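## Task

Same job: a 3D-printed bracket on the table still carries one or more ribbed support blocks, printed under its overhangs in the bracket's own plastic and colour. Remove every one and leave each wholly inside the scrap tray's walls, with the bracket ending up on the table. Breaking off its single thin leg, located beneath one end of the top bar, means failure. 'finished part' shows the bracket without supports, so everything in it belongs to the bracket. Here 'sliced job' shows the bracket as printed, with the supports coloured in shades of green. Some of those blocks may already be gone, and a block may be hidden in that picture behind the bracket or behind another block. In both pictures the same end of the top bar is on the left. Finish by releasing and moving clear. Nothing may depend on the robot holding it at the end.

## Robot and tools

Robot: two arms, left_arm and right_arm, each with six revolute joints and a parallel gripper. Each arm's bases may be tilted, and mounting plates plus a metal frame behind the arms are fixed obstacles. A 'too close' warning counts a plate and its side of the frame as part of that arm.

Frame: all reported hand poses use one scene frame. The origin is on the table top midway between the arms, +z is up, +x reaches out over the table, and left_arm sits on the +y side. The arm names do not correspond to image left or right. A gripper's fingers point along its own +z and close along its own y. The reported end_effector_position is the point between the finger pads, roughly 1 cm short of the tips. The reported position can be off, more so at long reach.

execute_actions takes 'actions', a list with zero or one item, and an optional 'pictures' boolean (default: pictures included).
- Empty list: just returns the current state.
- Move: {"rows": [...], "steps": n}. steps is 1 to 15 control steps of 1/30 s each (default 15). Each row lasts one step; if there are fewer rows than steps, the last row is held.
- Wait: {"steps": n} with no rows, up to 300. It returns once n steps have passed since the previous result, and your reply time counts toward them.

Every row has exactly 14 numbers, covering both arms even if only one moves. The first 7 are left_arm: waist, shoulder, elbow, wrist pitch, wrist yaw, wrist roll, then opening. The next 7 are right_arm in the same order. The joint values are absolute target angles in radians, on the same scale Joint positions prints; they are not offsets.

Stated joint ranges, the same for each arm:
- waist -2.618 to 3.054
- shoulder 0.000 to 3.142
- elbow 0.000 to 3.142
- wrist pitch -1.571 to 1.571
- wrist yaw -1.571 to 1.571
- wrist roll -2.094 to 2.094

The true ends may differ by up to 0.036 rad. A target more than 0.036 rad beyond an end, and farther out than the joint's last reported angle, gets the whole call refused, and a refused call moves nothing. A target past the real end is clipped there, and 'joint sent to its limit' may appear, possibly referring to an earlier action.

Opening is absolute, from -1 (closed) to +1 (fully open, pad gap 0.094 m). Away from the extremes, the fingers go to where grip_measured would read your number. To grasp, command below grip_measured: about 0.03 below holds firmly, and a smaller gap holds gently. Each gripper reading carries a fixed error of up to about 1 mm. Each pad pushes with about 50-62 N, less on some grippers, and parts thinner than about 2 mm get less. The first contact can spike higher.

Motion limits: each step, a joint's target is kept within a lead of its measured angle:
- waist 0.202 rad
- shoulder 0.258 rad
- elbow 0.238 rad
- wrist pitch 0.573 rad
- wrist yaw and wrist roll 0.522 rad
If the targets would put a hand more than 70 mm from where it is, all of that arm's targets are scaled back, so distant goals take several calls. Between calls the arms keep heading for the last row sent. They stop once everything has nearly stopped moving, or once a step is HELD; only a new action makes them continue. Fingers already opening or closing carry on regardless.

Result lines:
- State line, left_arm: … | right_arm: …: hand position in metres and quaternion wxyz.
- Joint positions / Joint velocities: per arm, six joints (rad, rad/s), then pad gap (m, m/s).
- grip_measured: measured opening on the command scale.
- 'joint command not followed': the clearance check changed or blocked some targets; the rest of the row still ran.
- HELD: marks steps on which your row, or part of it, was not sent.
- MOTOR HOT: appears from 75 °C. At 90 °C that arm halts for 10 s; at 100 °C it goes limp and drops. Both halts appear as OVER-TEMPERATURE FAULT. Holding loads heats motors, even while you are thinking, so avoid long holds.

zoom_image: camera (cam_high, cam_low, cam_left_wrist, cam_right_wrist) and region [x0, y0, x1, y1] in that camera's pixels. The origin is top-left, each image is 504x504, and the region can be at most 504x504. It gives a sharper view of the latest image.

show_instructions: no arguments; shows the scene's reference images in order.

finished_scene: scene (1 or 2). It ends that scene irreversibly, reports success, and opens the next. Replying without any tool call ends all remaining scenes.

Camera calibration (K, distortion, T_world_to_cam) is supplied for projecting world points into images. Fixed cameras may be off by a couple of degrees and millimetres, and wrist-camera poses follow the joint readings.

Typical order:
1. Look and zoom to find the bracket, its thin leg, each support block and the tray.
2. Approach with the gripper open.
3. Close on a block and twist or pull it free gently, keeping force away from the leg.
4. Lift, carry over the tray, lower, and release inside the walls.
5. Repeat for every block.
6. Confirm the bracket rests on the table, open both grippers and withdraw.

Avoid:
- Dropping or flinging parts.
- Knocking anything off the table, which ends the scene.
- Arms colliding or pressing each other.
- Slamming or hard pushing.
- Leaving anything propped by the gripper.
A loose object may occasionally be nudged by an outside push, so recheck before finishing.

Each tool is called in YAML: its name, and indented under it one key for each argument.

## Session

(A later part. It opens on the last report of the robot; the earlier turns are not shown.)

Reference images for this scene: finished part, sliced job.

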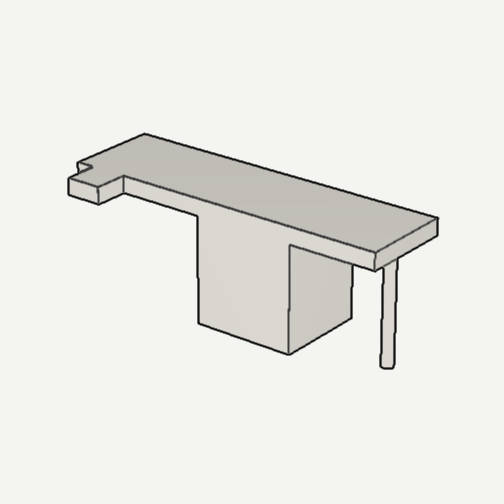

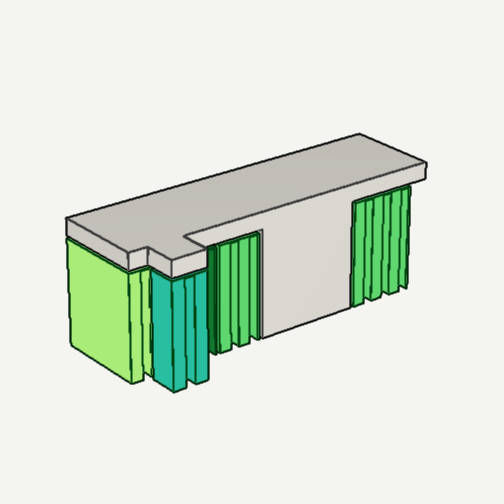

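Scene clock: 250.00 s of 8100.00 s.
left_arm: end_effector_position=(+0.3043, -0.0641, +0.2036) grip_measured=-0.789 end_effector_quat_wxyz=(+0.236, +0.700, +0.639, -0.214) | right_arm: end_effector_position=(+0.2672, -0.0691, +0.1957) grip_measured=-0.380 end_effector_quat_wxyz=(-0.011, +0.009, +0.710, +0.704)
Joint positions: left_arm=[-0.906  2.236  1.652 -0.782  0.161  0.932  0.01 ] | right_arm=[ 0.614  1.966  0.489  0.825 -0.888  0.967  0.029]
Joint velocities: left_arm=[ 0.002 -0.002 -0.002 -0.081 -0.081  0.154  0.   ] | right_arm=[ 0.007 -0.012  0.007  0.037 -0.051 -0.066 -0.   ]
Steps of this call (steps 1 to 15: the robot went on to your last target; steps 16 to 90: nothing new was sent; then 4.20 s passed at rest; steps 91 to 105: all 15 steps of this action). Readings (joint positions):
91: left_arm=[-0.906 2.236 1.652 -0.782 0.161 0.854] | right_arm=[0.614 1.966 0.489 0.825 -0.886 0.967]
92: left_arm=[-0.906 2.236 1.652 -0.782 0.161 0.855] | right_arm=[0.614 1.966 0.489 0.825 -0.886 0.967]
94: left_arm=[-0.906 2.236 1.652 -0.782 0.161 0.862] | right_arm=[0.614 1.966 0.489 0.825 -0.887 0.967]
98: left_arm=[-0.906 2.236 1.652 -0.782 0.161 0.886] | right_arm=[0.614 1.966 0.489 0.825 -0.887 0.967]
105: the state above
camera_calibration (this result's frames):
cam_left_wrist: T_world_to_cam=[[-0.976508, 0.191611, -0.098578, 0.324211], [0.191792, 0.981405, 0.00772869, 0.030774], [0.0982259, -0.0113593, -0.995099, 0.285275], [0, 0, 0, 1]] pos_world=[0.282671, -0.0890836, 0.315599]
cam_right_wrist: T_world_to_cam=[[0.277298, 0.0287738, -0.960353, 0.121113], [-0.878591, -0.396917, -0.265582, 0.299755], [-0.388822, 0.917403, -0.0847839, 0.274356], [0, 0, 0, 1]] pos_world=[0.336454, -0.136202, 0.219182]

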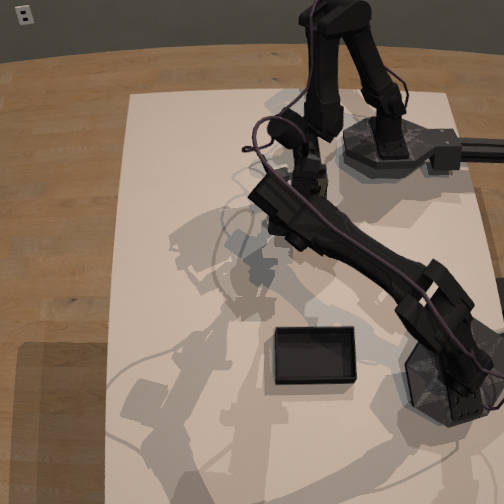

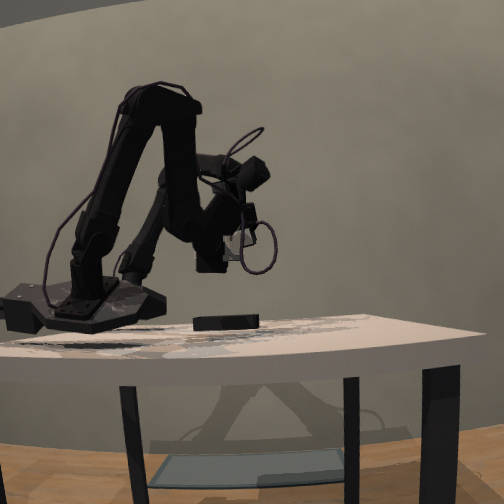

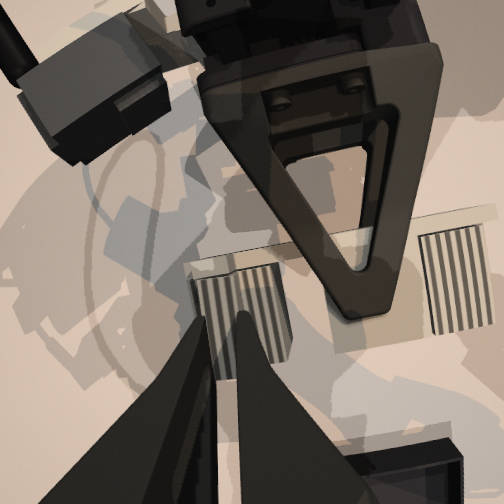

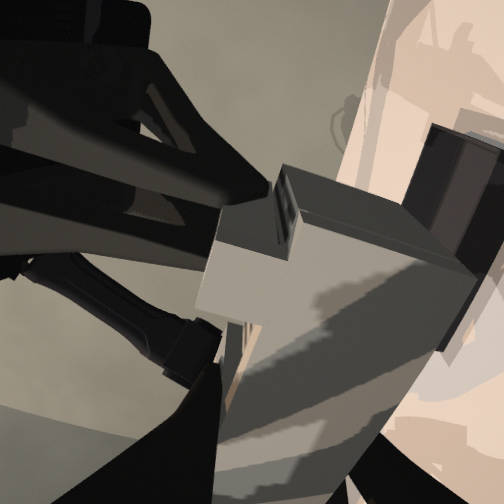

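execute_actions:
  actions:
    - {"rows":[[-0.9,2.21,1.65,-0.79,0.167,0.96,-0.83,0.607,1.95,0.474,0.842,-0.916,0.968,-0.42],[-0.9,2.2,1.65,-0.79,0.167,0.96,-0.83,0.607,1.95,0.474,0.842,-0.916,0.968,-0.42],[-0.9,2.19,1.65,-0.79,0.167,0.96,-0.83,0.607,1.95,0.474,0.842,-0.916,0.968,-0.42],[-0.9,2.175,1.65,-0.79,0.167,0.96,-0.83,0.607,1.95,0.474,0.842,-0.916,0.968,-0.42],[-0.89,2.155,1.64,-0.79,0.167,0.96,-0.83,0.607,1.95,0.474,0.842,-0.916,0.968,-0.42],[-0.875,2.13,1.62,-0.79,0.167,0.98,-0.83,0.607,1.95,0.474,0.842,-0.916,0.968,-0.42],[-0.855,2.105,1.59,-0.79,0.17,1.0,-0.83,0.607,1.95,0.474,0.842,-0.916,0.968,-0.42],[-0.83,2.08,1.56,-0.79,0.18,1.03,-0.83,0.607,1.95,0.474,0.842,-0.916,0.968,-0.42],[-0.8,2.055,1.53,-0.78,0.19,1.06,-0.83,0.607,1.95,0.474,0.842,-0.916,0.968,-0.42],[-0.765,2.035,1.5,-0.78,0.2,1.09,-0.83,0.607,1.95,0.474,0.842,-0.916,0.968,-0.42],[-0.73,2.02,1.47,-0.77,0.21,1.12,-0.83,0.607,1.95,0.474,0.842,-0.916,0.968,-0.42],[-0.695,2.005,1.445,-0.77,0.215,1.15,-0.83,0.607,1.95,0.474,0.842,-0.916,0.968,-0.42],[-0.66,1.995,1.42,-0.76,0.22,1.18,-0.83,0.607,1.95,0.474,0.842,-0.916,0.968,-0.42],[-0.625,1.985,1.4,-0.76,0.225,1.21,-0.83,0.607,1.95,0.474,0.842,-0.916,0.968,-0.42],[-0.3,1.96,1.205,-0.715,0.262,1.45,-0.83,0.607,1.95,0.474,0.842,-0.916,0.968,-0.42]],"steps":15}
  pictures: false

execute_actions:
  actions:
    - {"steps":25}

Scene clock: 267.27 s of 8100.00 s.
left_arm: end_effector_position=(+0.3385, +0.0481, +0.2006) grip_measured=-0.789 end_effector_quat_wxyz=(+0.277, +0.678, +0.651, -0.198) | right_arm: end_effector_position=(+0.2673, -0.0691, +0.1958) grip_measured=-0.380 end_effector_quat_wxyz=(-0.011, +0.009, +0.710, +0.704)
Joint positions: left_arm=[-0.657  1.995  1.43  -0.746  0.201  1.141  0.01 ] | right_arm=[ 0.614  1.966  0.489  0.825 -0.888  0.967  0.029]
Joint velocities: left_arm=[ 1.341 -0.53  -1.277  0.799  0.212  1.414 -0.   ] | right_arm=[ 0.022 -0.007 -0.017  0.037 -0.037  0.051 -0.   ]
Steps of this call (steps 1 to 30: the robot went on to your last target; steps 31 to 90: nothing new was sent; then 13.77 s passed at rest; steps 91 to 105: all 15 steps of this action). Readings (joint positions):
91: left_arm=[-0.906 2.236 1.652 -0.782 0.161 0.953] | right_arm=[0.614 1.966 0.489 0.825 -0.888 0.967]
92: left_arm=[-0.906 2.236 1.652 -0.782 0.161 0.954] | right_arm=[0.614 1.966 0.489 0.825 -0.888 0.967]
94: left_arm=[-0.906 2.230 1.652 -0.782 0.160 0.954] | right_arm=[0.614 1.966 0.489 0.825 -0.888 0.967]
98: left_arm=[-0.888 2.164 1.614 -0.778 0.162 0.974] | right_arm=[0.614 1.966 0.489 0.825 -0.888 0.967]
105: the state above

Scene clock: 268.10 s of 8100.00 s.
left_arm: end_effector_position=(+0.3265, +0.1663, +0.0997) grip_measured=-0.789 end_effector_quat_wxyz=(+0.227, +0.663, +0.680, -0.217) | right_arm: end_effector_position=(+0.2673, -0.0691, +0.1958) grip_measured=-0.380 end_effector_quat_wxyz=(-0.011, +0.009, +0.710, +0.704)
Joint positions: left_arm=[-0.289  1.973  1.213 -0.719  0.237  1.442  0.01 ] | right_arm=[ 0.614  1.966  0.489  0.825 -0.888  0.967  0.029]
Joint velocities: left_arm=[ 0.017  0.007  0.007 -0.022  0.037 -0.051  0.001] | right_arm=[ 0.007  0.007 -0.012 -0.022 -0.022 -0.037  0.001]
Steps of this call (steps 1 to 25: the robot went on to your last target). Readings (joint positions):
1: left_arm=[-0.607 1.980 1.385 -0.728 0.207 1.183] | right_arm=[0.614 1.966 0.489 0.825 -0.888 0.967]
2: left_arm=[-0.554 1.973 1.343 -0.722 0.212 1.221] | right_arm=[0.614 1.966 0.489 0.825 -0.888 0.967]
4: left_arm=[-0.435 1.973 1.271 -0.719 0.220 1.291] | right_arm=[0.614 1.966 0.489 0.825 -0.888 0.967]
8: left_arm=[-0.255 1.973 1.213 -0.721 0.215 1.380] | right_arm=[0.614 1.966 0.489 0.825 -0.888 0.967]
25: the state above
camera_calibration (this result's frames):
cam_left_wrist: T_world_to_cam=[[-0.994421, 0.0945882, -0.0466856, 0.308384], [0.0942383, 0.995503, 0.00964537, -0.169479], [0.047388, 0.00519199, -0.998863, 0.196493], [0, 0, 0, 1]] pos_world=[0.313324, 0.138527, 0.212301]
cam_right_wrist: T_world_to_cam=[[0.277587, 0.0289227, -0.960265, 0.121072], [-0.878568, -0.396743, -0.26592, 0.299878], [-0.388669, 0.917474, -0.08472, 0.274328], [0, 0, 0, 1]] pos_world=[0.336478, -0.136216, 0.219246]

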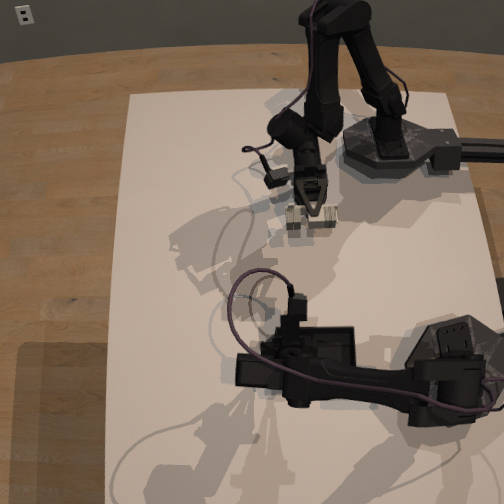

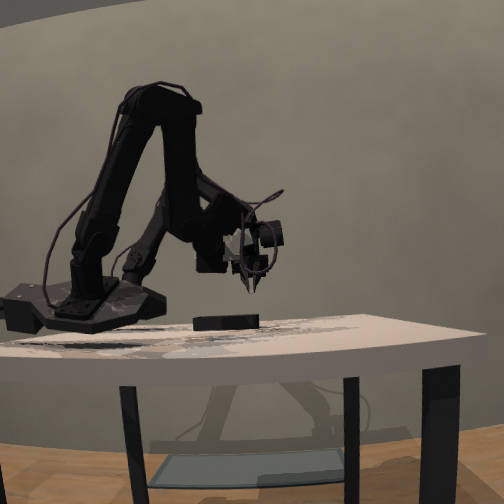

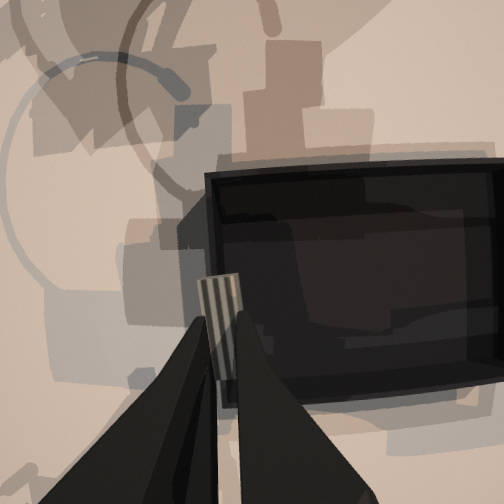

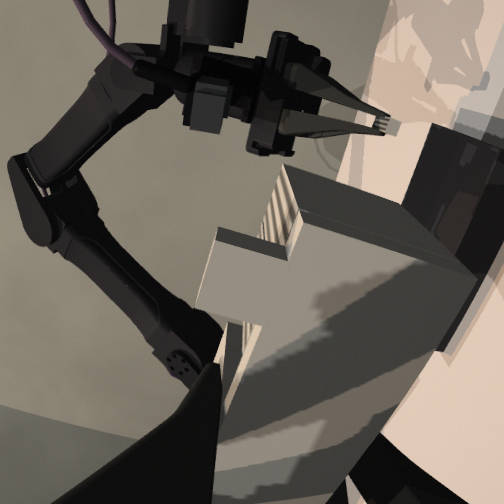

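execute_actions:
  actions:
    - {"rows":[[-0.29,1.98,1.19,-0.7,0.262,1.45,-0.83,0.607,1.95,0.474,0.842,-0.916,0.968,-0.42],[-0.287,1.99,1.175,-0.68,0.263,1.46,-0.83,0.607,1.95,0.474,0.842,-0.916,0.968,-0.42],[-0.283,2.0,1.16,-0.655,0.264,1.465,-0.83,0.607,1.95,0.474,0.842,-0.916,0.968,-0.42],[-0.278,2.012,1.145,-0.63,0.265,1.47,-0.83,0.607,1.95,0.474,0.842,-0.916,0.968,-0.42],[-0.273,2.025,1.13,-0.605,0.266,1.478,-0.83,0.607,1.95,0.474,0.842,-0.916,0.968,-0.42],[-0.268,2.038,1.118,-0.58,0.267,1.485,-0.83,0.607,1.95,0.474,0.842,-0.916,0.968,-0.42],[-0.263,2.051,1.106,-0.555,0.268,1.492,-0.83,0.607,1.95,0.474,0.842,-0.916,0.968,-0.42],[-0.258,2.064,1.095,-0.53,0.269,1.5,-0.83,0.607,1.95,0.474,0.842,-0.916,0.968,-0.42],[-0.253,2.077,1.085,-0.508,0.27,1.507,-0.83,0.607,1.95,0.474,0.842,-0.916,0.968,-0.42],[-0.248,2.09,1.076,-0.487,0.27,1.514,-0.83,0.607,1.95,0.474,0.842,-0.916,0.968,-0.42],[-0.243,2.102,1.069,-0.468,0.27,1.52,-0.83,0.607,1.95,0.474,0.842,-0.916,0.968,-0.42],[-0.238,2.113,1.063,-0.452,0.27,1.525,-0.83,0.607,1.95,0.474,0.842,-0.916,0.968,-0.42],[-0.234,2.122,1.058,-0.44,0.27,1.53,-0.83,0.607,1.95,0.474,0.842,-0.916,0.968,-0.42],[-0.23,2.129,1.055,-0.432,0.27,1.53,-0.83,0.607,1.95,0.474,0.842,-0.916,0.968,-0.42],[-0.228,2.134,1.053,-0.428,0.27,1.53,-0.83,0.607,1.95,0.474,0.842,-0.916,0.968,-0.42]],"steps":15}
  pictures: false

execute_actions:
  actions:
    - {"steps":10}

Scene clock: 283.00 s of 8100.00 s.
left_arm: end_effector_position=(+0.3010, +0.1555, +0.0247) grip_measured=-0.789 end_effector_quat_wxyz=(+0.211, +0.669, +0.674, -0.234) | right_arm: end_effector_position=(+0.2673, -0.0691, +0.1958) grip_measured=-0.380 end_effector_quat_wxyz=(-0.011, +0.009, +0.710, +0.704)
Joint positions: left_arm=[-0.237  2.117  1.071 -0.497  0.245  1.508  0.01 ] | right_arm=[ 0.614  1.966  0.489  0.825 -0.888  0.967  0.029]
Joint velocities: left_arm=[ 0.129  0.242 -0.115  0.271  0.007  0.139 -0.   ] | right_arm=[-0.022  0.002 -0.002  0.037 -0.051 -0.095 -0.001]
Steps of this call (steps 1 to 30: the robot went on to your last target; steps 31 to 90: nothing new was sent; then 11.40 s passed at rest; steps 91 to 105: all 15 steps of this action). Readings (joint positions):
91: left_arm=[-0.289 1.973 1.213 -0.718 0.238 1.443] | right_arm=[0.614 1.966 0.489 0.825 -0.888 0.967]
92: left_arm=[-0.289 1.973 1.209 -0.711 0.238 1.444] | right_arm=[0.614 1.966 0.489 0.825 -0.888 0.967]
94: left_arm=[-0.289 1.974 1.192 -0.685 0.239 1.450] | right_arm=[0.614 1.966 0.489 0.825 -0.888 0.967]
98: left_arm=[-0.276 2.014 1.140 -0.615 0.244 1.469] | right_arm=[0.614 1.966 0.489 0.825 -0.888 0.967]
105: the state above

Scene clock: 283.33 s of 8100.00 s.
left_arm: end_effector_position=(+0.3099, +0.1555, +0.0199) grip_measured=-0.789 end_effector_quat_wxyz=(+0.226, +0.669, +0.673, -0.220) | right_arm: end_effector_position=(+0.2673, -0.0691, +0.1958) grip_measured=-0.380 end_effector_quat_wxyz=(-0.011, +0.009, +0.710, +0.704)
Joint positions: left_arm=[-0.23   2.128  1.066 -0.442  0.246  1.521  0.01 ] | right_arm=[ 0.614  1.966  0.489  0.825 -0.888  0.967  0.029]
Joint velocities: left_arm=[ 0.007  0.007  0.007  0.037 -0.007  0.022 -0.001] | right_arm=[-0.007  0.012  0.012 -0.022  0.066  0.037  0.001]
Steps of this call (steps 1 to 10: the robot went on to your last target). Readings (joint positions):
1: left_arm=[-0.234 2.123 1.068 -0.487 0.245 1.511] | right_arm=[0.614 1.966 0.489 0.825 -0.888 0.967]
2: left_arm=[-0.231 2.127 1.066 -0.479 0.245 1.513] | right_arm=[0.614 1.966 0.489 0.825 -0.888 0.967]
4: left_arm=[-0.230 2.128 1.066 -0.466 0.245 1.517] | right_arm=[0.614 1.966 0.489 0.825 -0.888 0.967]
8: left_arm=[-0.230 2.128 1.066 -0.447 0.246 1.520] | right_arm=[0.614 1.966 0.489 0.825 -0.888 0.967]
10: the state above
camera_calibration (this result's frames):
cam_left_wrist: T_world_to_cam=[[-0.992361, 0.113764, -0.0477234, 0.285493], [0.113552, 0.993506, 0.00713531, -0.162049], [0.0482252, 0.0016617, -0.998835, 0.117953], [0, 0, 0, 1]] pos_world=[0.296024, 0.128321, 0.132596]
cam_right_wrist: T_world_to_cam=[[0.277587, 0.0289227, -0.960265, 0.121072], [-0.878568, -0.396743, -0.26592, 0.299878], [-0.388669, 0.917474, -0.08472, 0.274328], [0, 0, 0, 1]] pos_world=[0.336478, -0.136216, 0.219246]

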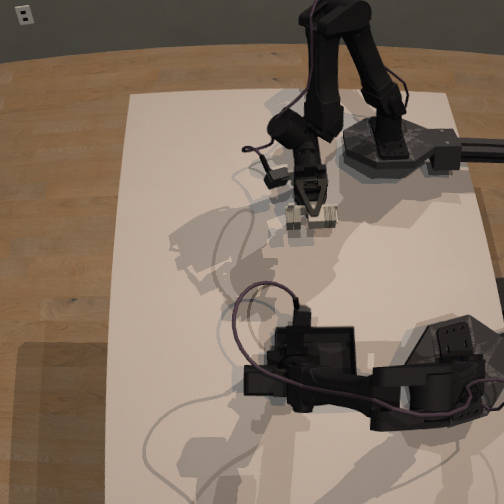

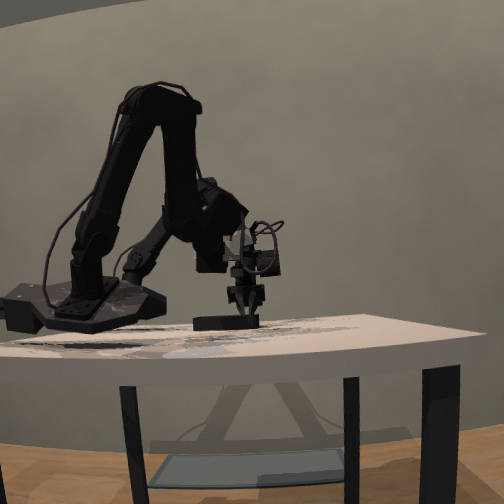

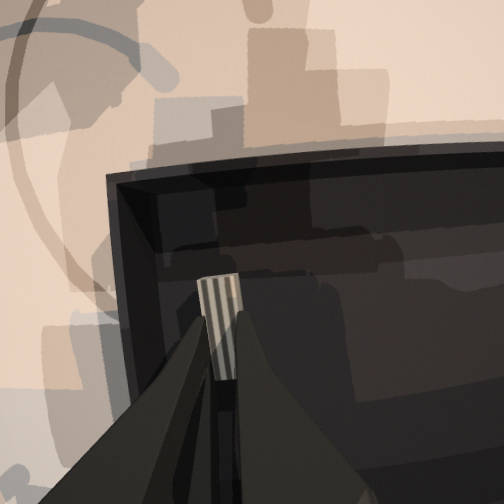

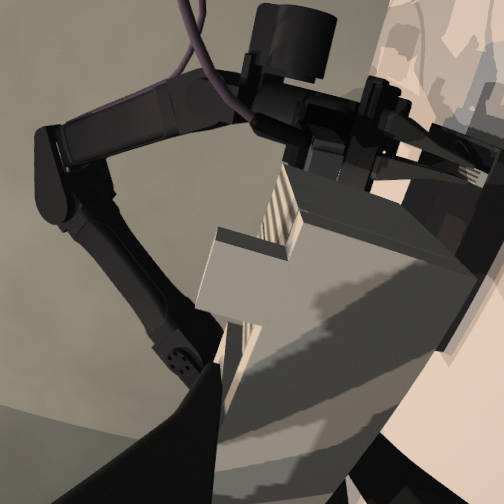

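execute_actions:
  actions:
    - {"rows":[[-0.228,2.145,1.053,-0.428,0.27,1.53,-0.83,0.607,1.95,0.474,0.842,-0.916,0.968,-0.42],[-0.228,2.155,1.053,-0.428,0.27,1.53,-0.83,0.607,1.95,0.474,0.842,-0.916,0.968,-0.42],[-0.228,2.161,1.053,-0.428,0.27,1.53,-0.83,0.607,1.95,0.474,0.842,-0.916,0.968,-0.42]],"steps":10}
  pictures: false

Scene clock: 288.70 s of 8100.00 s.
left_arm: end_effector_position=(+0.3080, +0.1533, +0.0147) grip_measured=-0.789 end_effector_quat_wxyz=(+0.223, +0.670, +0.672, -0.223) | right_arm: end_effector_position=(+0.2673, -0.0691, +0.1958) grip_measured=-0.380 end_effector_quat_wxyz=(-0.011, +0.009, +0.710, +0.704)
Joint positions: left_arm=[-0.23   2.146  1.066 -0.433  0.246  1.523  0.01 ] | right_arm=[ 0.614  1.966  0.489  0.825 -0.888  0.967  0.029]
Joint velocities: left_arm=[-0.002 -0.012  0.002 -0.037 -0.066 -0.022 -0.   ] | right_arm=[-0.002 -0.022  0.007 -0.066  0.022  0.051  0.   ]
Steps of this call (steps 1 to 30: the robot went on to your last target; steps 31 to 90: nothing new was sent; then 2.03 s passed at rest; steps 91 to 100: all 10 steps of this action). Readings (joint positions):
91: left_arm=[-0.230 2.128 1.066 -0.436 0.246 1.523] | right_arm=[0.614 1.966 0.489 0.825 -0.888 0.967]
92: left_arm=[-0.230 2.128 1.066 -0.436 0.246 1.523] | right_arm=[0.614 1.966 0.489 0.825 -0.888 0.967]
94: left_arm=[-0.230 2.132 1.066 -0.434 0.246 1.523] | right_arm=[0.614 1.966 0.489 0.825 -0.888 0.967]
98: left_arm=[-0.230 2.145 1.066 -0.433 0.246 1.523] | right_arm=[0.614 1.966 0.489 0.825 -0.888 0.967]
100: the state above

execute_actions:
  actions:
    - {"rows":[[-0.228,2.161,1.053,-0.428,0.27,1.53,-0.79,0.607,1.95,0.474,0.842,-0.916,0.968,-0.42],[-0.228,2.161,1.053,-0.428,0.27,1.53,-0.77,0.607,1.95,0.474,0.842,-0.916,0.968,-0.42],[-0.228,2.15,1.06,-0.428,0.27,1.53,-0.74,0.607,1.95,0.474,0.842,-0.916,0.968,-0.42],[-0.228,2.14,1.07,-0.43,0.27,1.53,-0.7,0.607,1.95,0.474,0.842,-0.916,0.968,-0.42],[-0.23,2.13,1.08,-0.44,0.27,1.53,-0.66,0.607,1.95,0.474,0.842,-0.916,0.968,-0.42],[-0.235,2.115,1.09,-0.46,0.27,1.53,-0.65,0.607,1.95,0.474,0.842,-0.916,0.968,-0.42],[-0.245,2.1,1.1,-0.485,0.27,1.53,-0.65,0.607,1.95,0.474,0.842,-0.916,0.968,-0.42],[-0.255,2.08,1.11,-0.515,0.27,1.53,-0.65,0.607,1.95,0.474,0.842,-0.916,0.968,-0.42],[-0.265,2.06,1.12,-0.545,0.27,1.53,-0.65,0.607,1.95,0.474,0.842,-0.916,0.968,-0.42],[-0.275,2.04,1.13,-0.575,0.27,1.52,-0.65,0.607,1.95,0.474,0.842,-0.916,0.968,-0.42],[-0.285,2.02,1.14,-0.6,0.27,1.5,-0.65,0.607,1.95,0.474,0.842,-0.916,0.968,-0.42],[-0.295,2.0,1.15,-0.62,0.27,1.46,-0.65,0.607,1.95,0.474,0.842,-0.916,0.968,-0.42],[-0.3,1.98,1.155,-0.63,0.28,1.41,-0.65,0.607,1.95,0.474,0.842,-0.916,0.968,-0.42],[-0.305,1.965,1.16,-0.63,0.3,1.35,-0.65,0.607,1.95,0.474,0.842,-0.916,0.968,-0.42],[-0.31,1.955,1.16,-0.62,0.32,1.28,-0.62,0.607,1.95,0.474,0.842,-0.916,0.968,-0.42]],"steps":15}
  pictures: false

execute_actions:
  actions:
    - {"rows":[[-0.315,1.955,1.155,-0.6,0.35,1.2,-0.58,0.607,1.95,0.474,0.842,-0.916,0.968,-0.42],[-0.32,1.96,1.15,-0.57,0.38,1.12,-0.54,0.607,1.95,0.474,0.842,-0.916,0.968,-0.42],[-0.325,1.965,1.14,-0.53,0.41,1.04,-0.5,0.607,1.95,0.474,0.842,-0.916,0.968,-0.42],[-0.33,1.97,1.13,-0.49,0.45,0.96,-0.46,0.607,1.95,0.474,0.842,-0.916,0.968,-0.42],[-0.335,1.98,1.12,-0.45,0.49,0.88,-0.42,0.607,1.95,0.474,0.842,-0.916,0.968,-0.42],[-0.34,1.99,1.11,-0.41,0.53,0.8,-0.38,0.607,1.95,0.474,0.842,-0.916,0.968,-0.42],[-0.345,2.0,1.1,-0.37,0.57,0.72,-0.34,0.607,1.95,0.474,0.842,-0.916,0.968,-0.42],[-0.35,2.01,1.09,-0.33,0.61,0.64,-0.3,0.607,1.95,0.474,0.842,-0.916,0.968,-0.42],[-0.355,2.02,1.08,-0.29,0.65,0.56,-0.26,0.607,1.95,0.474,0.842,-0.916,0.968,-0.42],[-0.36,2.03,1.07,-0.25,0.69,0.48,-0.22,0.607,1.95,0.474,0.842,-0.916,0.968,-0.42],[-0.365,2.04,1.06,-0.21,0.73,0.4,-0.18,0.607,1.95,0.474,0.842,-0.916,0.968,-0.42],[-0.37,2.05,1.05,-0.17,0.76,0.32,-0.14,0.607,1.95,0.474,0.842,-0.916,0.968,-0.42],[-0.38,2.06,1.04,-0.13,0.79,0.24,-0.1,0.607,1.95,0.474,0.842,-0.916,0.968,-0.42],[-0.39,2.072,1.035,-0.09,0.82,0.16,-0.07,0.607,1.95,0.474,0.842,-0.916,0.968,-0.42],[-0.4,2.084,1.03,-0.05,0.85,0.08,-0.05,0.607,1.95,0.474,0.842,-0.916,0.968,-0.42]],"steps":15}
  pictures: false

execute_actions:
  actions:
    - {"rows":[[-0.41,2.096,1.025,-0.01,0.88,0.0,-0.05,0.607,1.95,0.474,0.842,-0.916,0.968,-0.42],[-0.42,2.108,1.02,0.03,0.91,-0.08,-0.05,0.607,1.95,0.474,0.842,-0.916,0.968,-0.42],[-0.432,2.12,1.015,0.07,0.935,-0.16,-0.05,0.607,1.95,0.474,0.842,-0.916,0.968,-0.42],[-0.444,2.132,1.01,0.11,0.96,-0.24,-0.05,0.607,1.95,0.474,0.842,-0.916,0.968,-0.42],[-0.456,2.144,1.005,0.15,0.98,-0.32,-0.05,0.607,1.95,0.474,0.842,-0.916,0.968,-0.42],[-0.468,2.156,1.0,0.19,1.0,-0.4,-0.05,0.607,1.95,0.474,0.842,-0.916,0.968,-0.42],[-0.48,2.168,0.995,0.23,1.02,-0.47,-0.05,0.607,1.95,0.474,0.842,-0.916,0.968,-0.42],[-0.49,2.18,0.99,0.265,1.035,-0.53,-0.05,0.607,1.95,0.474,0.842,-0.916,0.968,-0.42],[-0.5,2.19,0.985,0.295,1.05,-0.59,-0.05,0.607,1.95,0.474,0.842,-0.916,0.968,-0.42],[-0.51,2.2,0.98,0.32,1.06,-0.64,-0.05,0.607,1.95,0.474,0.842,-0.916,0.968,-0.42],[-0.518,2.208,0.977,0.34,1.067,-0.68,-0.05,0.607,1.95,0.474,0.842,-0.916,0.968,-0.42],[-0.524,2.215,0.975,0.355,1.072,-0.705,-0.05,0.607,1.95,0.474,0.842,-0.916,0.968,-0.42],[-0.528,2.22,0.973,0.365,1.074,-0.718,-0.05,0.607,1.95,0.474,0.842,-0.916,0.968,-0.42],[-0.53,2.223,0.972,0.367,1.074,-0.718,-0.05,0.607,1.95,0.474,0.842,-0.916,0.968,-0.42]],"steps":15}
  pictures: false

execute_actions:
  actions:
    - {"steps":18}

Scene clock: 324.27 s of 8100.00 s.
left_arm: end_effector_position=(+0.3267, +0.1555, +0.0765) grip_measured=-0.632 end_effector_quat_wxyz=(+0.248, +0.655, +0.681, -0.213) | right_arm: end_effector_position=(+0.2673, -0.0691, +0.1958) grip_measured=-0.380 end_effector_quat_wxyz=(-0.011, +0.009, +0.710, +0.704)
Joint positions: left_arm=[-0.281  2.004  1.129 -0.565  0.259  1.439  0.017] | right_arm=[ 0.614  1.966  0.489  0.825 -0.888  0.967  0.029]
Joint velocities: left_arm=[-0.252 -0.647  0.237 -0.125  0.242 -0.989  0.021] | right_arm=[-0.002  0.012 -0.012  0.007 -0.007 -0.022  0.   ]
Steps of this call (steps 1 to 15: the robot went on to your last target; steps 16 to 90: nothing new was sent; then 32.07 s passed at rest; steps 91 to 105: all 15 steps of this action). Readings (joint positions):
91: left_arm=[-0.230 2.146 1.066 -0.433 0.246 1.523] | right_arm=[0.614 1.966 0.489 0.825 -0.888 0.967]
92: left_arm=[-0.230 2.146 1.066 -0.433 0.246 1.523] | right_arm=[0.614 1.966 0.489 0.825 -0.888 0.967]
94: left_arm=[-0.230 2.146 1.066 -0.433 0.246 1.523] | right_arm=[0.614 1.966 0.489 0.825 -0.888 0.967]
98: left_arm=[-0.231 2.138 1.068 -0.449 0.246 1.523] | right_arm=[0.614 1.966 0.489 0.825 -0.888 0.967]
105: the state above

Scene clock: 324.77 s of 8100.00 s.
left_arm: end_effector_position=(+0.3419, +0.0689, +0.1316) grip_measured=-0.062 end_effector_quat_wxyz=(+0.248, +0.278, +0.794, -0.481) | right_arm: end_effector_position=(+0.2673, -0.0691, +0.1958) grip_measured=-0.380 end_effector_quat_wxyz=(-0.011, +0.009, +0.710, +0.704)
Joint positions: left_arm=[-0.362  2.049  1.058 -0.217  0.688  0.414  0.044] | right_arm=[ 0.614  1.966  0.489  0.825 -0.888  0.967  0.029]
Joint velocities: left_arm=[-0.232  0.374 -0.247  0.916  0.872 -2.249  0.02 ] | right_arm=[-0.012 -0.002  0.022 -0.037 -0.007 -0.007 -0.   ]
Steps of this call (steps 1 to 15: all 15 steps of this action). Readings (joint positions):
1: left_arm=[-0.289 1.984 1.135 -0.566 0.272 1.396] | right_arm=[0.614 1.966 0.489 0.825 -0.888 0.967]
2: left_arm=[-0.296 1.969 1.139 -0.565 0.289 1.346] | right_arm=[0.614 1.966 0.489 0.825 -0.888 0.967]
4: left_arm=[-0.306 1.960 1.140 -0.545 0.331 1.229] | right_arm=[0.614 1.966 0.489 0.825 -0.888 0.967]
8: left_arm=[-0.322 1.973 1.126 -0.456 0.447 0.953] | right_arm=[0.614 1.966 0.489 0.825 -0.888 0.967]
15: the state above

Scene clock: 325.27 s of 8100.00 s.
left_arm: end_effector_position=(+0.3119, -0.0186, +0.1737) grip_measured=-0.051 end_effector_quat_wxyz=(+0.023, +0.026, +0.720, -0.693) | right_arm: end_effector_position=(+0.2673, -0.0691, +0.1958) grip_measured=-0.380 end_effector_quat_wxyz=(-0.011, +0.009, +0.710, +0.704)
Joint positions: left_arm=[-0.515  2.207  0.99   0.283  1.023 -0.597  0.045] | right_arm=[ 0.614  1.966  0.489  0.825 -0.888  0.967  0.029]
Joint velocities: left_arm=[-0.134  0.139 -0.056  0.388  0.212 -0.799  0.   ] | right_arm=[ 0.002 -0.017  0.002  0.037 -0.007 -0.022 -0.001]
Steps of this call (steps 1 to 15: all 15 steps of this action). Readings (joint positions):
1: left_arm=[-0.371 2.062 1.051 -0.181 0.721 0.335] | right_arm=[0.614 1.966 0.489 0.825 -0.888 0.967]
2: left_arm=[-0.380 2.076 1.044 -0.145 0.752 0.256] | right_arm=[0.614 1.966 0.489 0.825 -0.888 0.967]
4: left_arm=[-0.403 2.101 1.034 -0.069 0.812 0.096] | right_arm=[0.614 1.966 0.489 0.825 -0.888 0.967]
8: left_arm=[-0.452 2.146 1.016 0.089 0.916 -0.218] | right_arm=[0.614 1.966 0.489 0.825 -0.888 0.967]
15: the state above

Scene clock: 325.87 s of 8100.00 s.
left_arm: end_effector_position=(+0.3137, -0.0204, +0.1821) grip_measured=-0.051 end_effector_quat_wxyz=(-0.001, +0.000, +0.706, -0.708) | right_arm: end_effector_position=(+0.2673, -0.0691, +0.1958) grip_measured=-0.380 end_effector_quat_wxyz=(-0.011, +0.009, +0.710, +0.704)
Joint positions: left_arm=[-0.519  2.213  0.986  0.35   1.054 -0.718  0.045] | right_arm=[ 0.614  1.966  0.489  0.825 -0.888  0.967  0.029]
Joint velocities: left_arm=[-0.022 -0.007  0.022 -0.066  0.022 -0.007 -0.   ] | right_arm=[ 0.002 -0.012 -0.007 -0.051 -0.081 -0.007 -0.001]
Steps of this call (steps 1 to 18: the robot went on to your last target). Readings (joint positions):
1: left_arm=[-0.518 2.211 0.988 0.295 1.029 -0.621] | right_arm=[0.614 1.966 0.489 0.825 -0.888 0.967]
2: left_arm=[-0.519 2.213 0.987 0.304 1.035 -0.641] | right_arm=[0.614 1.966 0.489 0.825 -0.888 0.967]
4: left_arm=[-0.519 2.213 0.986 0.319 1.041 -0.670] | right_arm=[0.614 1.966 0.489 0.825 -0.888 0.967]
8: left_arm=[-0.519 2.213 0.986 0.339 1.049 -0.700] | right_arm=[0.614 1.966 0.489 0.825 -0.888 0.967]
18: the state above
camera_calibration (this result's frames):
cam_left_wrist: T_world_to_cam=[[-0.119494, 0.0427626, 0.991914, -0.147536], [-0.790395, 0.600507, -0.121106, 0.310076], [-0.60083, -0.798475, -0.0379574, 0.292343], [0, 0, 0, 1]] pos_world=[0.403102, 0.0535348, 0.194991]
cam_right_wrist: T_world_to_cam=[[0.277587, 0.0289227, -0.960265, 0.121072], [-0.878568, -0.396743, -0.26592, 0.299878], [-0.388669, 0.917474, -0.08472, 0.274328], [0, 0, 0, 1]] pos_world=[0.336478, -0.136216, 0.219246]

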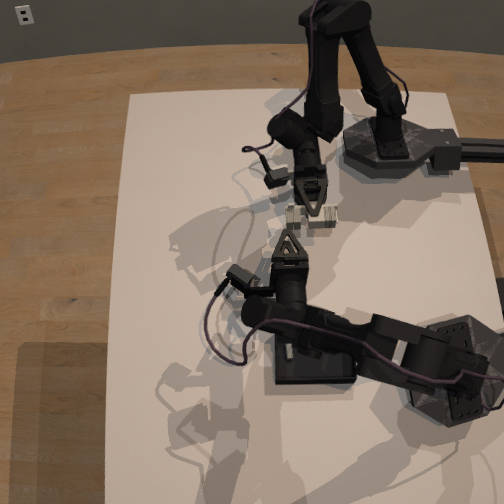

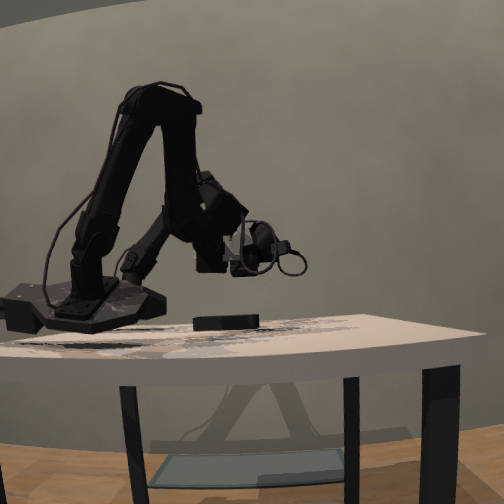

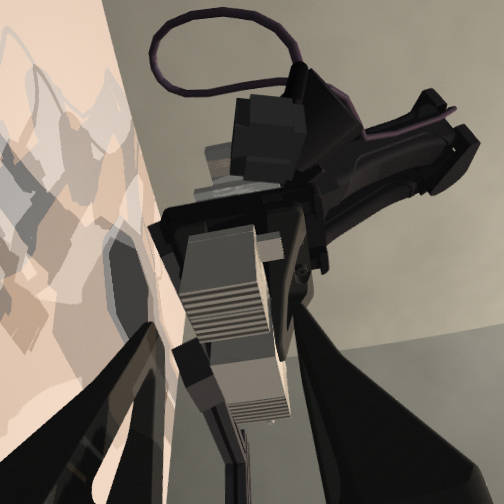

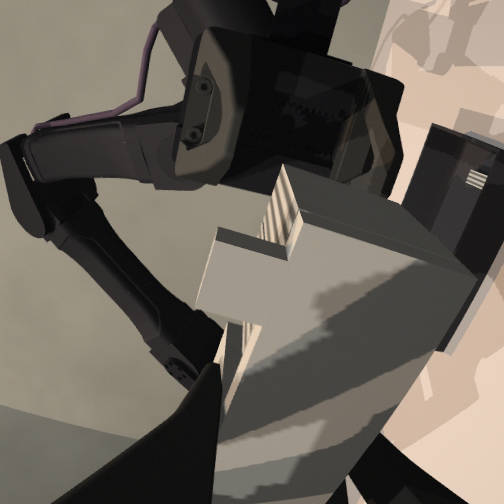

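zoom_image:
  camera: "cam_left_wrist"
  region: [130,200,330,400]

zoom_image:
  camera: "cam_high"
  region: [260,180,360,280]

Region (130, 200, 330, 400) of cam_left_wrist's 504x504 image, scaled by 2.520, with more detail than that image has.

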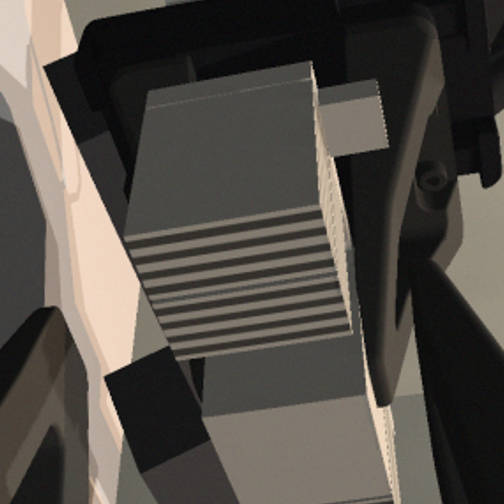

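Region (260, 180, 360, 280) of cam_high's 504x504 image, scaled by 5.040, with more detail than that image has.

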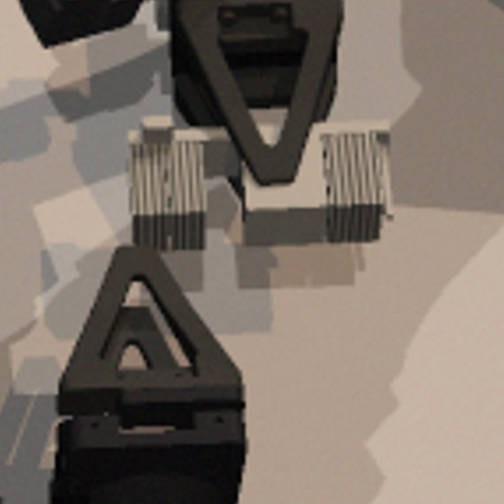

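execute_actions:
  actions:
    - {"rows":[[-0.535,2.232,1.0,0.385,1.05,-0.73,-0.05,0.607,1.95,0.474,0.842,-0.916,0.968,-0.42],[-0.542,2.24,1.01,0.402,1.044,-0.742,-0.05,0.607,1.95,0.474,0.842,-0.916,0.968,-0.42],[-0.55,2.247,1.014,0.419,1.038,-0.754,-0.05,0.607,1.95,0.474,0.842,-0.916,0.968,-0.42],[-0.558,2.254,1.017,0.436,1.032,-0.766,-0.05,0.607,1.95,0.474,0.842,-0.916,0.968,-0.42],[-0.566,2.262,1.02,0.453,1.026,-0.778,-0.05,0.607,1.95,0.474,0.842,-0.916,0.968,-0.42],[-0.574,2.27,1.023,0.47,1.02,-0.79,-0.05,0.607,1.95,0.474,0.842,-0.916,0.968,-0.42],[-0.582,2.277,1.026,0.487,1.014,-0.802,-0.05,0.607,1.95,0.474,0.842,-0.916,0.968,-0.42],[-0.59,2.284,1.028,0.503,1.008,-0.814,-0.05,0.607,1.95,0.474,0.842,-0.916,0.968,-0.42],[-0.598,2.291,1.03,0.518,1.002,-0.826,-0.05,0.607,1.95,0.474,0.842,-0.916,0.968,-0.42],[-0.605,2.298,1.032,0.532,0.997,-0.835,-0.05,0.607,1.95,0.474,0.842,-0.916,0.968,-0.42],[-0.612,2.304,1.034,0.532,0.997,-0.835,-0.05,0.607,1.95,0.474,0.842,-0.916,0.968,-0.42],[-0.617,2.309,1.035,0.532,0.997,-0.835,-0.05,0.607,1.95,0.474,0.842,-0.916,0.968,-0.42]],"steps":15}
  pictures: false

execute_actions:
  actions:
    - {"steps":10}

zoom_image:
  camera: "cam_high"
  region: [260,180,360,280]

Scene clock: 339.70 s of 8100.00 s.
left_arm: end_effector_position=(+0.3068, -0.0571, +0.1776) grip_measured=-0.051 end_effector_quat_wxyz=(-0.006, +0.004, +0.707, -0.707) | right_arm: end_effector_position=(+0.2673, -0.0691, +0.1958) grip_measured=-0.380 end_effector_quat_wxyz=(-0.011, +0.009, +0.710, +0.704)
Joint positions: left_arm=[-0.605  2.296  1.008  0.495  1.002 -0.824  0.045] | right_arm=[ 0.614  1.966  0.489  0.825 -0.888  0.967  0.029]
Joint velocities: left_arm=[-0.081  0.046  0.007  0.11  -0.11  -0.081  0.001] | right_arm=[-0.007  0.002 -0.002  0.066 -0.051 -0.066 -0.   ]
Steps of this call (steps 1 to 15: the robot went on to your last target; steps 16 to 90: nothing new was sent; then 10.33 s passed at rest; steps 91 to 105: all 15 steps of this action). Readings (joint positions):
91: left_arm=[-0.519 2.213 0.986 0.353 1.053 -0.722] | right_arm=[0.614 1.966 0.489 0.825 -0.888 0.967]
92: left_arm=[-0.519 2.214 0.986 0.358 1.051 -0.726] | right_arm=[0.614 1.966 0.489 0.825 -0.888 0.967]
94: left_arm=[-0.522 2.222 0.986 0.380 1.044 -0.739] | right_arm=[0.614 1.966 0.489 0.825 -0.888 0.967]
98: left_arm=[-0.551 2.255 0.998 0.430 1.025 -0.774] | right_arm=[0.614 1.966 0.489 0.825 -0.888 0.967]
105: the state above

Scene clock: 340.03 s of 8100.00 s.
left_arm: end_effector_position=(+0.3091, -0.0577, +0.1788) grip_measured=-0.051 end_effector_quat_wxyz=(-0.002, +0.002, +0.706, -0.708) | right_arm: end_effector_position=(+0.2673, -0.0691, +0.1958) grip_measured=-0.380 end_effector_quat_wxyz=(-0.011, +0.009, +0.710, +0.704)
Joint positions: left_arm=[-0.607  2.297  1.008  0.514  0.995 -0.836  0.045] | right_arm=[ 0.614  1.966  0.489  0.825 -0.888  0.967  0.029]
Joint velocities: left_arm=[-0.022  0.012  0.007  0.007 -0.081 -0.007  0.   ] | right_arm=[ 0.002 -0.012 -0.017  0.007 -0.022 -0.051  0.002]
Steps of this call (steps 1 to 10: the robot went on to your last target). Readings (joint positions):
1: left_arm=[-0.607 2.297 1.008 0.498 1.001 -0.826] | right_arm=[0.614 1.966 0.489 0.825 -0.888 0.967]
2: left_arm=[-0.607 2.297 1.008 0.501 1.000 -0.829] | right_arm=[0.614 1.966 0.489 0.825 -0.888 0.967]
4: left_arm=[-0.607 2.297 1.008 0.507 0.997 -0.832] | right_arm=[0.614 1.966 0.489 0.825 -0.888 0.967]
8: left_arm=[-0.607 2.297 1.008 0.513 0.996 -0.835] | right_arm=[0.614 1.966 0.489 0.825 -0.888 0.967]
10: the state above
camera_calibration (this result's frames):
cam_left_wrist: T_world_to_cam=[[-0.121274, 0.0422473, 0.99172, -0.142682], [-0.788612, 0.602644, -0.12211, 0.32816], [-0.602813, -0.796891, -0.0397686, 0.260692], [0, 0, 0, 1]] pos_world=[0.398636, 0.0160072, 0.19194]
cam_right_wrist: T_world_to_cam=[[0.277587, 0.0289227, -0.960265, 0.121072], [-0.878568, -0.396743, -0.26592, 0.299878], [-0.388669, 0.917474, -0.08472, 0.274328], [0, 0, 0, 1]] pos_world=[0.336478, -0.136216, 0.219246]

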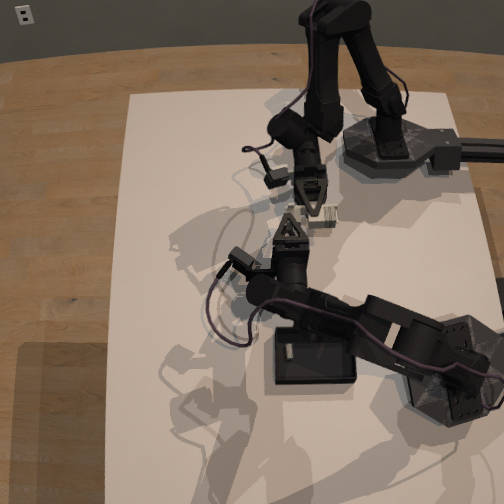

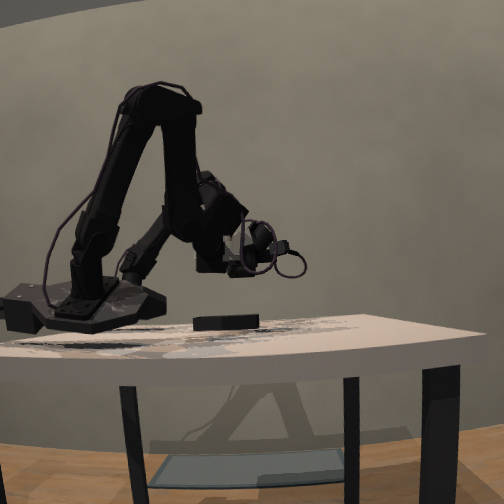

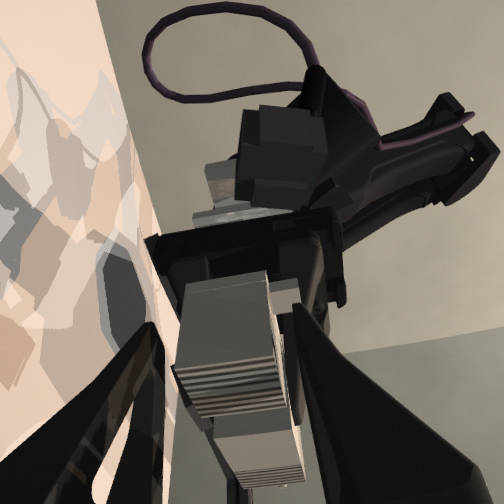

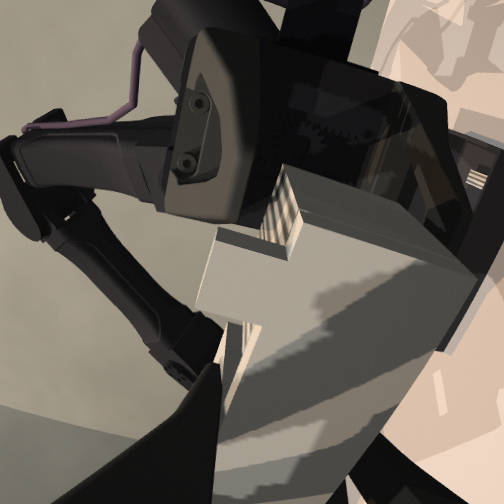

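Region (260, 180, 360, 280) of cam_high's 504x504 image, scaled by 5.040, with more detail than that image has.

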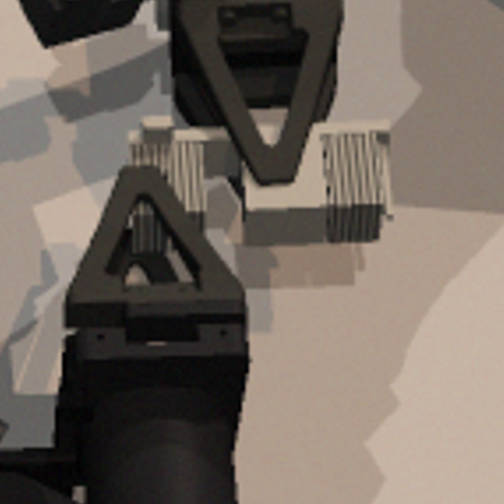

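execute_actions:
  actions:
    - {"rows":[[-0.6,2.305,1.03,0.538,0.997,-0.84,-0.1,0.607,1.95,0.474,0.842,-0.916,0.968,-0.42],[-0.59,2.305,1.03,0.544,0.997,-0.845,-0.15,0.607,1.95,0.474,0.842,-0.916,0.968,-0.42],[-0.59,2.305,1.03,0.544,0.997,-0.845,-0.2,0.607,1.95,0.474,0.842,-0.916,0.968,-0.42],[-0.594,2.305,1.03,0.544,0.997,-0.845,-0.25,0.607,1.95,0.474,0.842,-0.916,0.968,-0.42]],"steps":14}

zoom_image:
  camera: "cam_high"
  region: [260,180,360,280]

Scene clock: 352.97 s of 8100.00 s.
left_arm: end_effector_position=(+0.3139, -0.0547, +0.1790) grip_measured=-0.249 end_effector_quat_wxyz=(+0.003, -0.004, +0.705, -0.709) | right_arm: end_effector_position=(+0.2673, -0.0691, +0.1958) grip_measured=-0.380 end_effector_quat_wxyz=(-0.011, +0.009, +0.710, +0.704)
Joint positions: left_arm=[-0.597  2.297  1.008  0.528  0.993 -0.847  0.035] | right_arm=[ 0.614  1.966  0.489  0.825 -0.888  0.967  0.029]
Joint velocities: left_arm=[-0.012 -0.017 -0.012 -0.022  0.007  0.022 -0.001] | right_arm=[-0.002 -0.007 -0.022  0.037  0.022 -0.007 -0.001]
Steps of this call (steps 1 to 30: the robot went on to your last target; steps 31 to 90: nothing new was sent; then 9.47 s passed at rest; steps 91 to 104: all 14 steps of this action). Readings (joint positions):
91: left_arm=[-0.607 2.297 1.008 0.517 0.994 -0.838] | right_arm=[0.614 1.966 0.489 0.825 -0.888 0.967]
92: left_arm=[-0.606 2.297 1.008 0.518 0.994 -0.840] | right_arm=[0.614 1.966 0.489 0.825 -0.888 0.967]
94: left_arm=[-0.602 2.297 1.008 0.522 0.994 -0.842] | right_arm=[0.614 1.966 0.489 0.825 -0.888 0.967]
98: left_arm=[-0.597 2.297 1.008 0.526 0.993 -0.845] | right_arm=[0.614 1.966 0.489 0.825 -0.888 0.967]
104: the state above
camera_calibration (this result's frames):
cam_left_wrist: T_world_to_cam=[[-0.119448, 0.0443935, 0.991847, -0.142854], [-0.798079, 0.589966, -0.122518, 0.332536], [-0.590595, -0.806207, -0.0350407, 0.260795], [0, 0, 0, 1]] pos_world=[0.402351, 0.0204113, 0.19157]
cam_right_wrist: T_world_to_cam=[[0.277587, 0.0289227, -0.960265, 0.121072], [-0.878568, -0.396743, -0.26592, 0.299878], [-0.388669, 0.917474, -0.08472, 0.274328], [0, 0, 0, 1]] pos_world=[0.336478, -0.136216, 0.219246]

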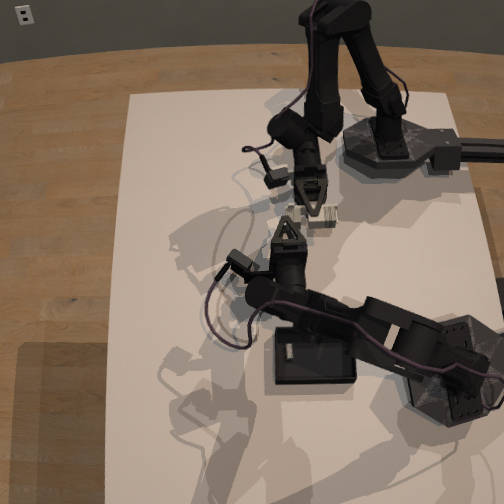

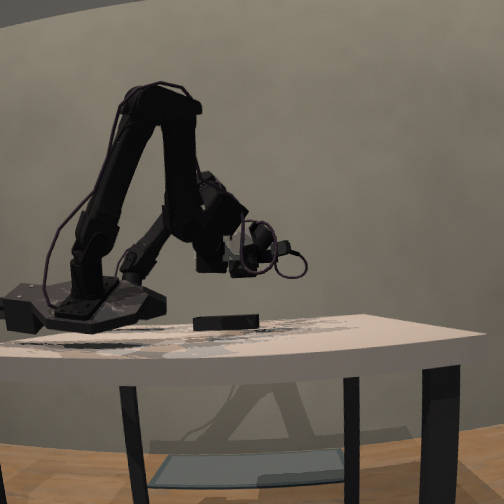

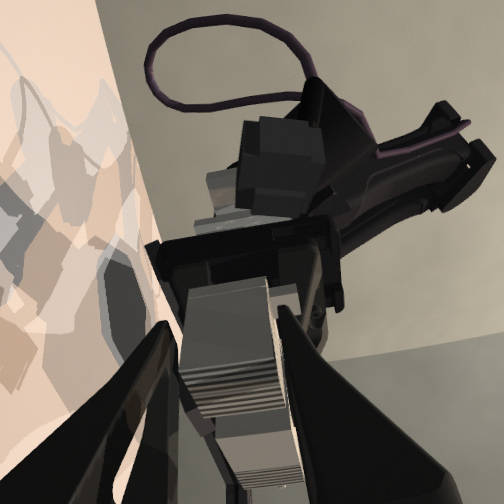

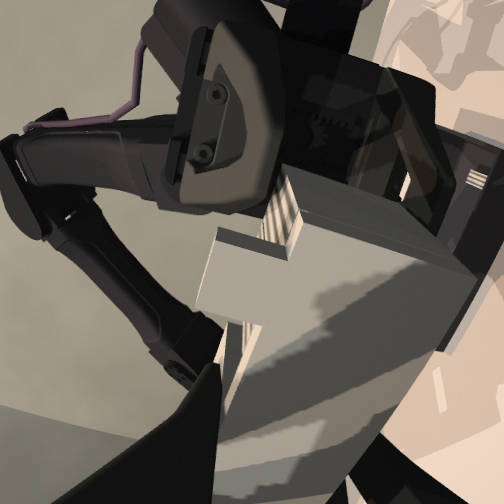

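Region (260, 180, 360, 280) of cam_high's 504x504 image, scaled by 5.040, with more detail than that image has.

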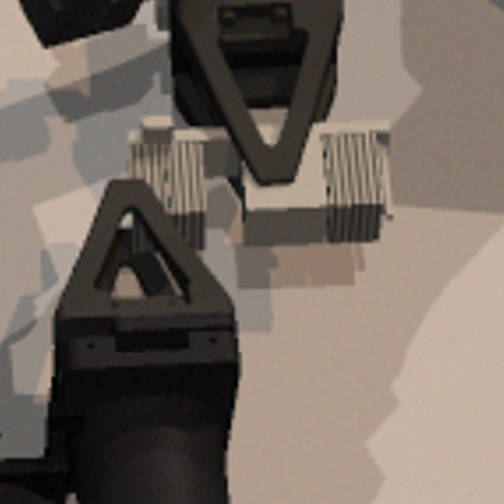

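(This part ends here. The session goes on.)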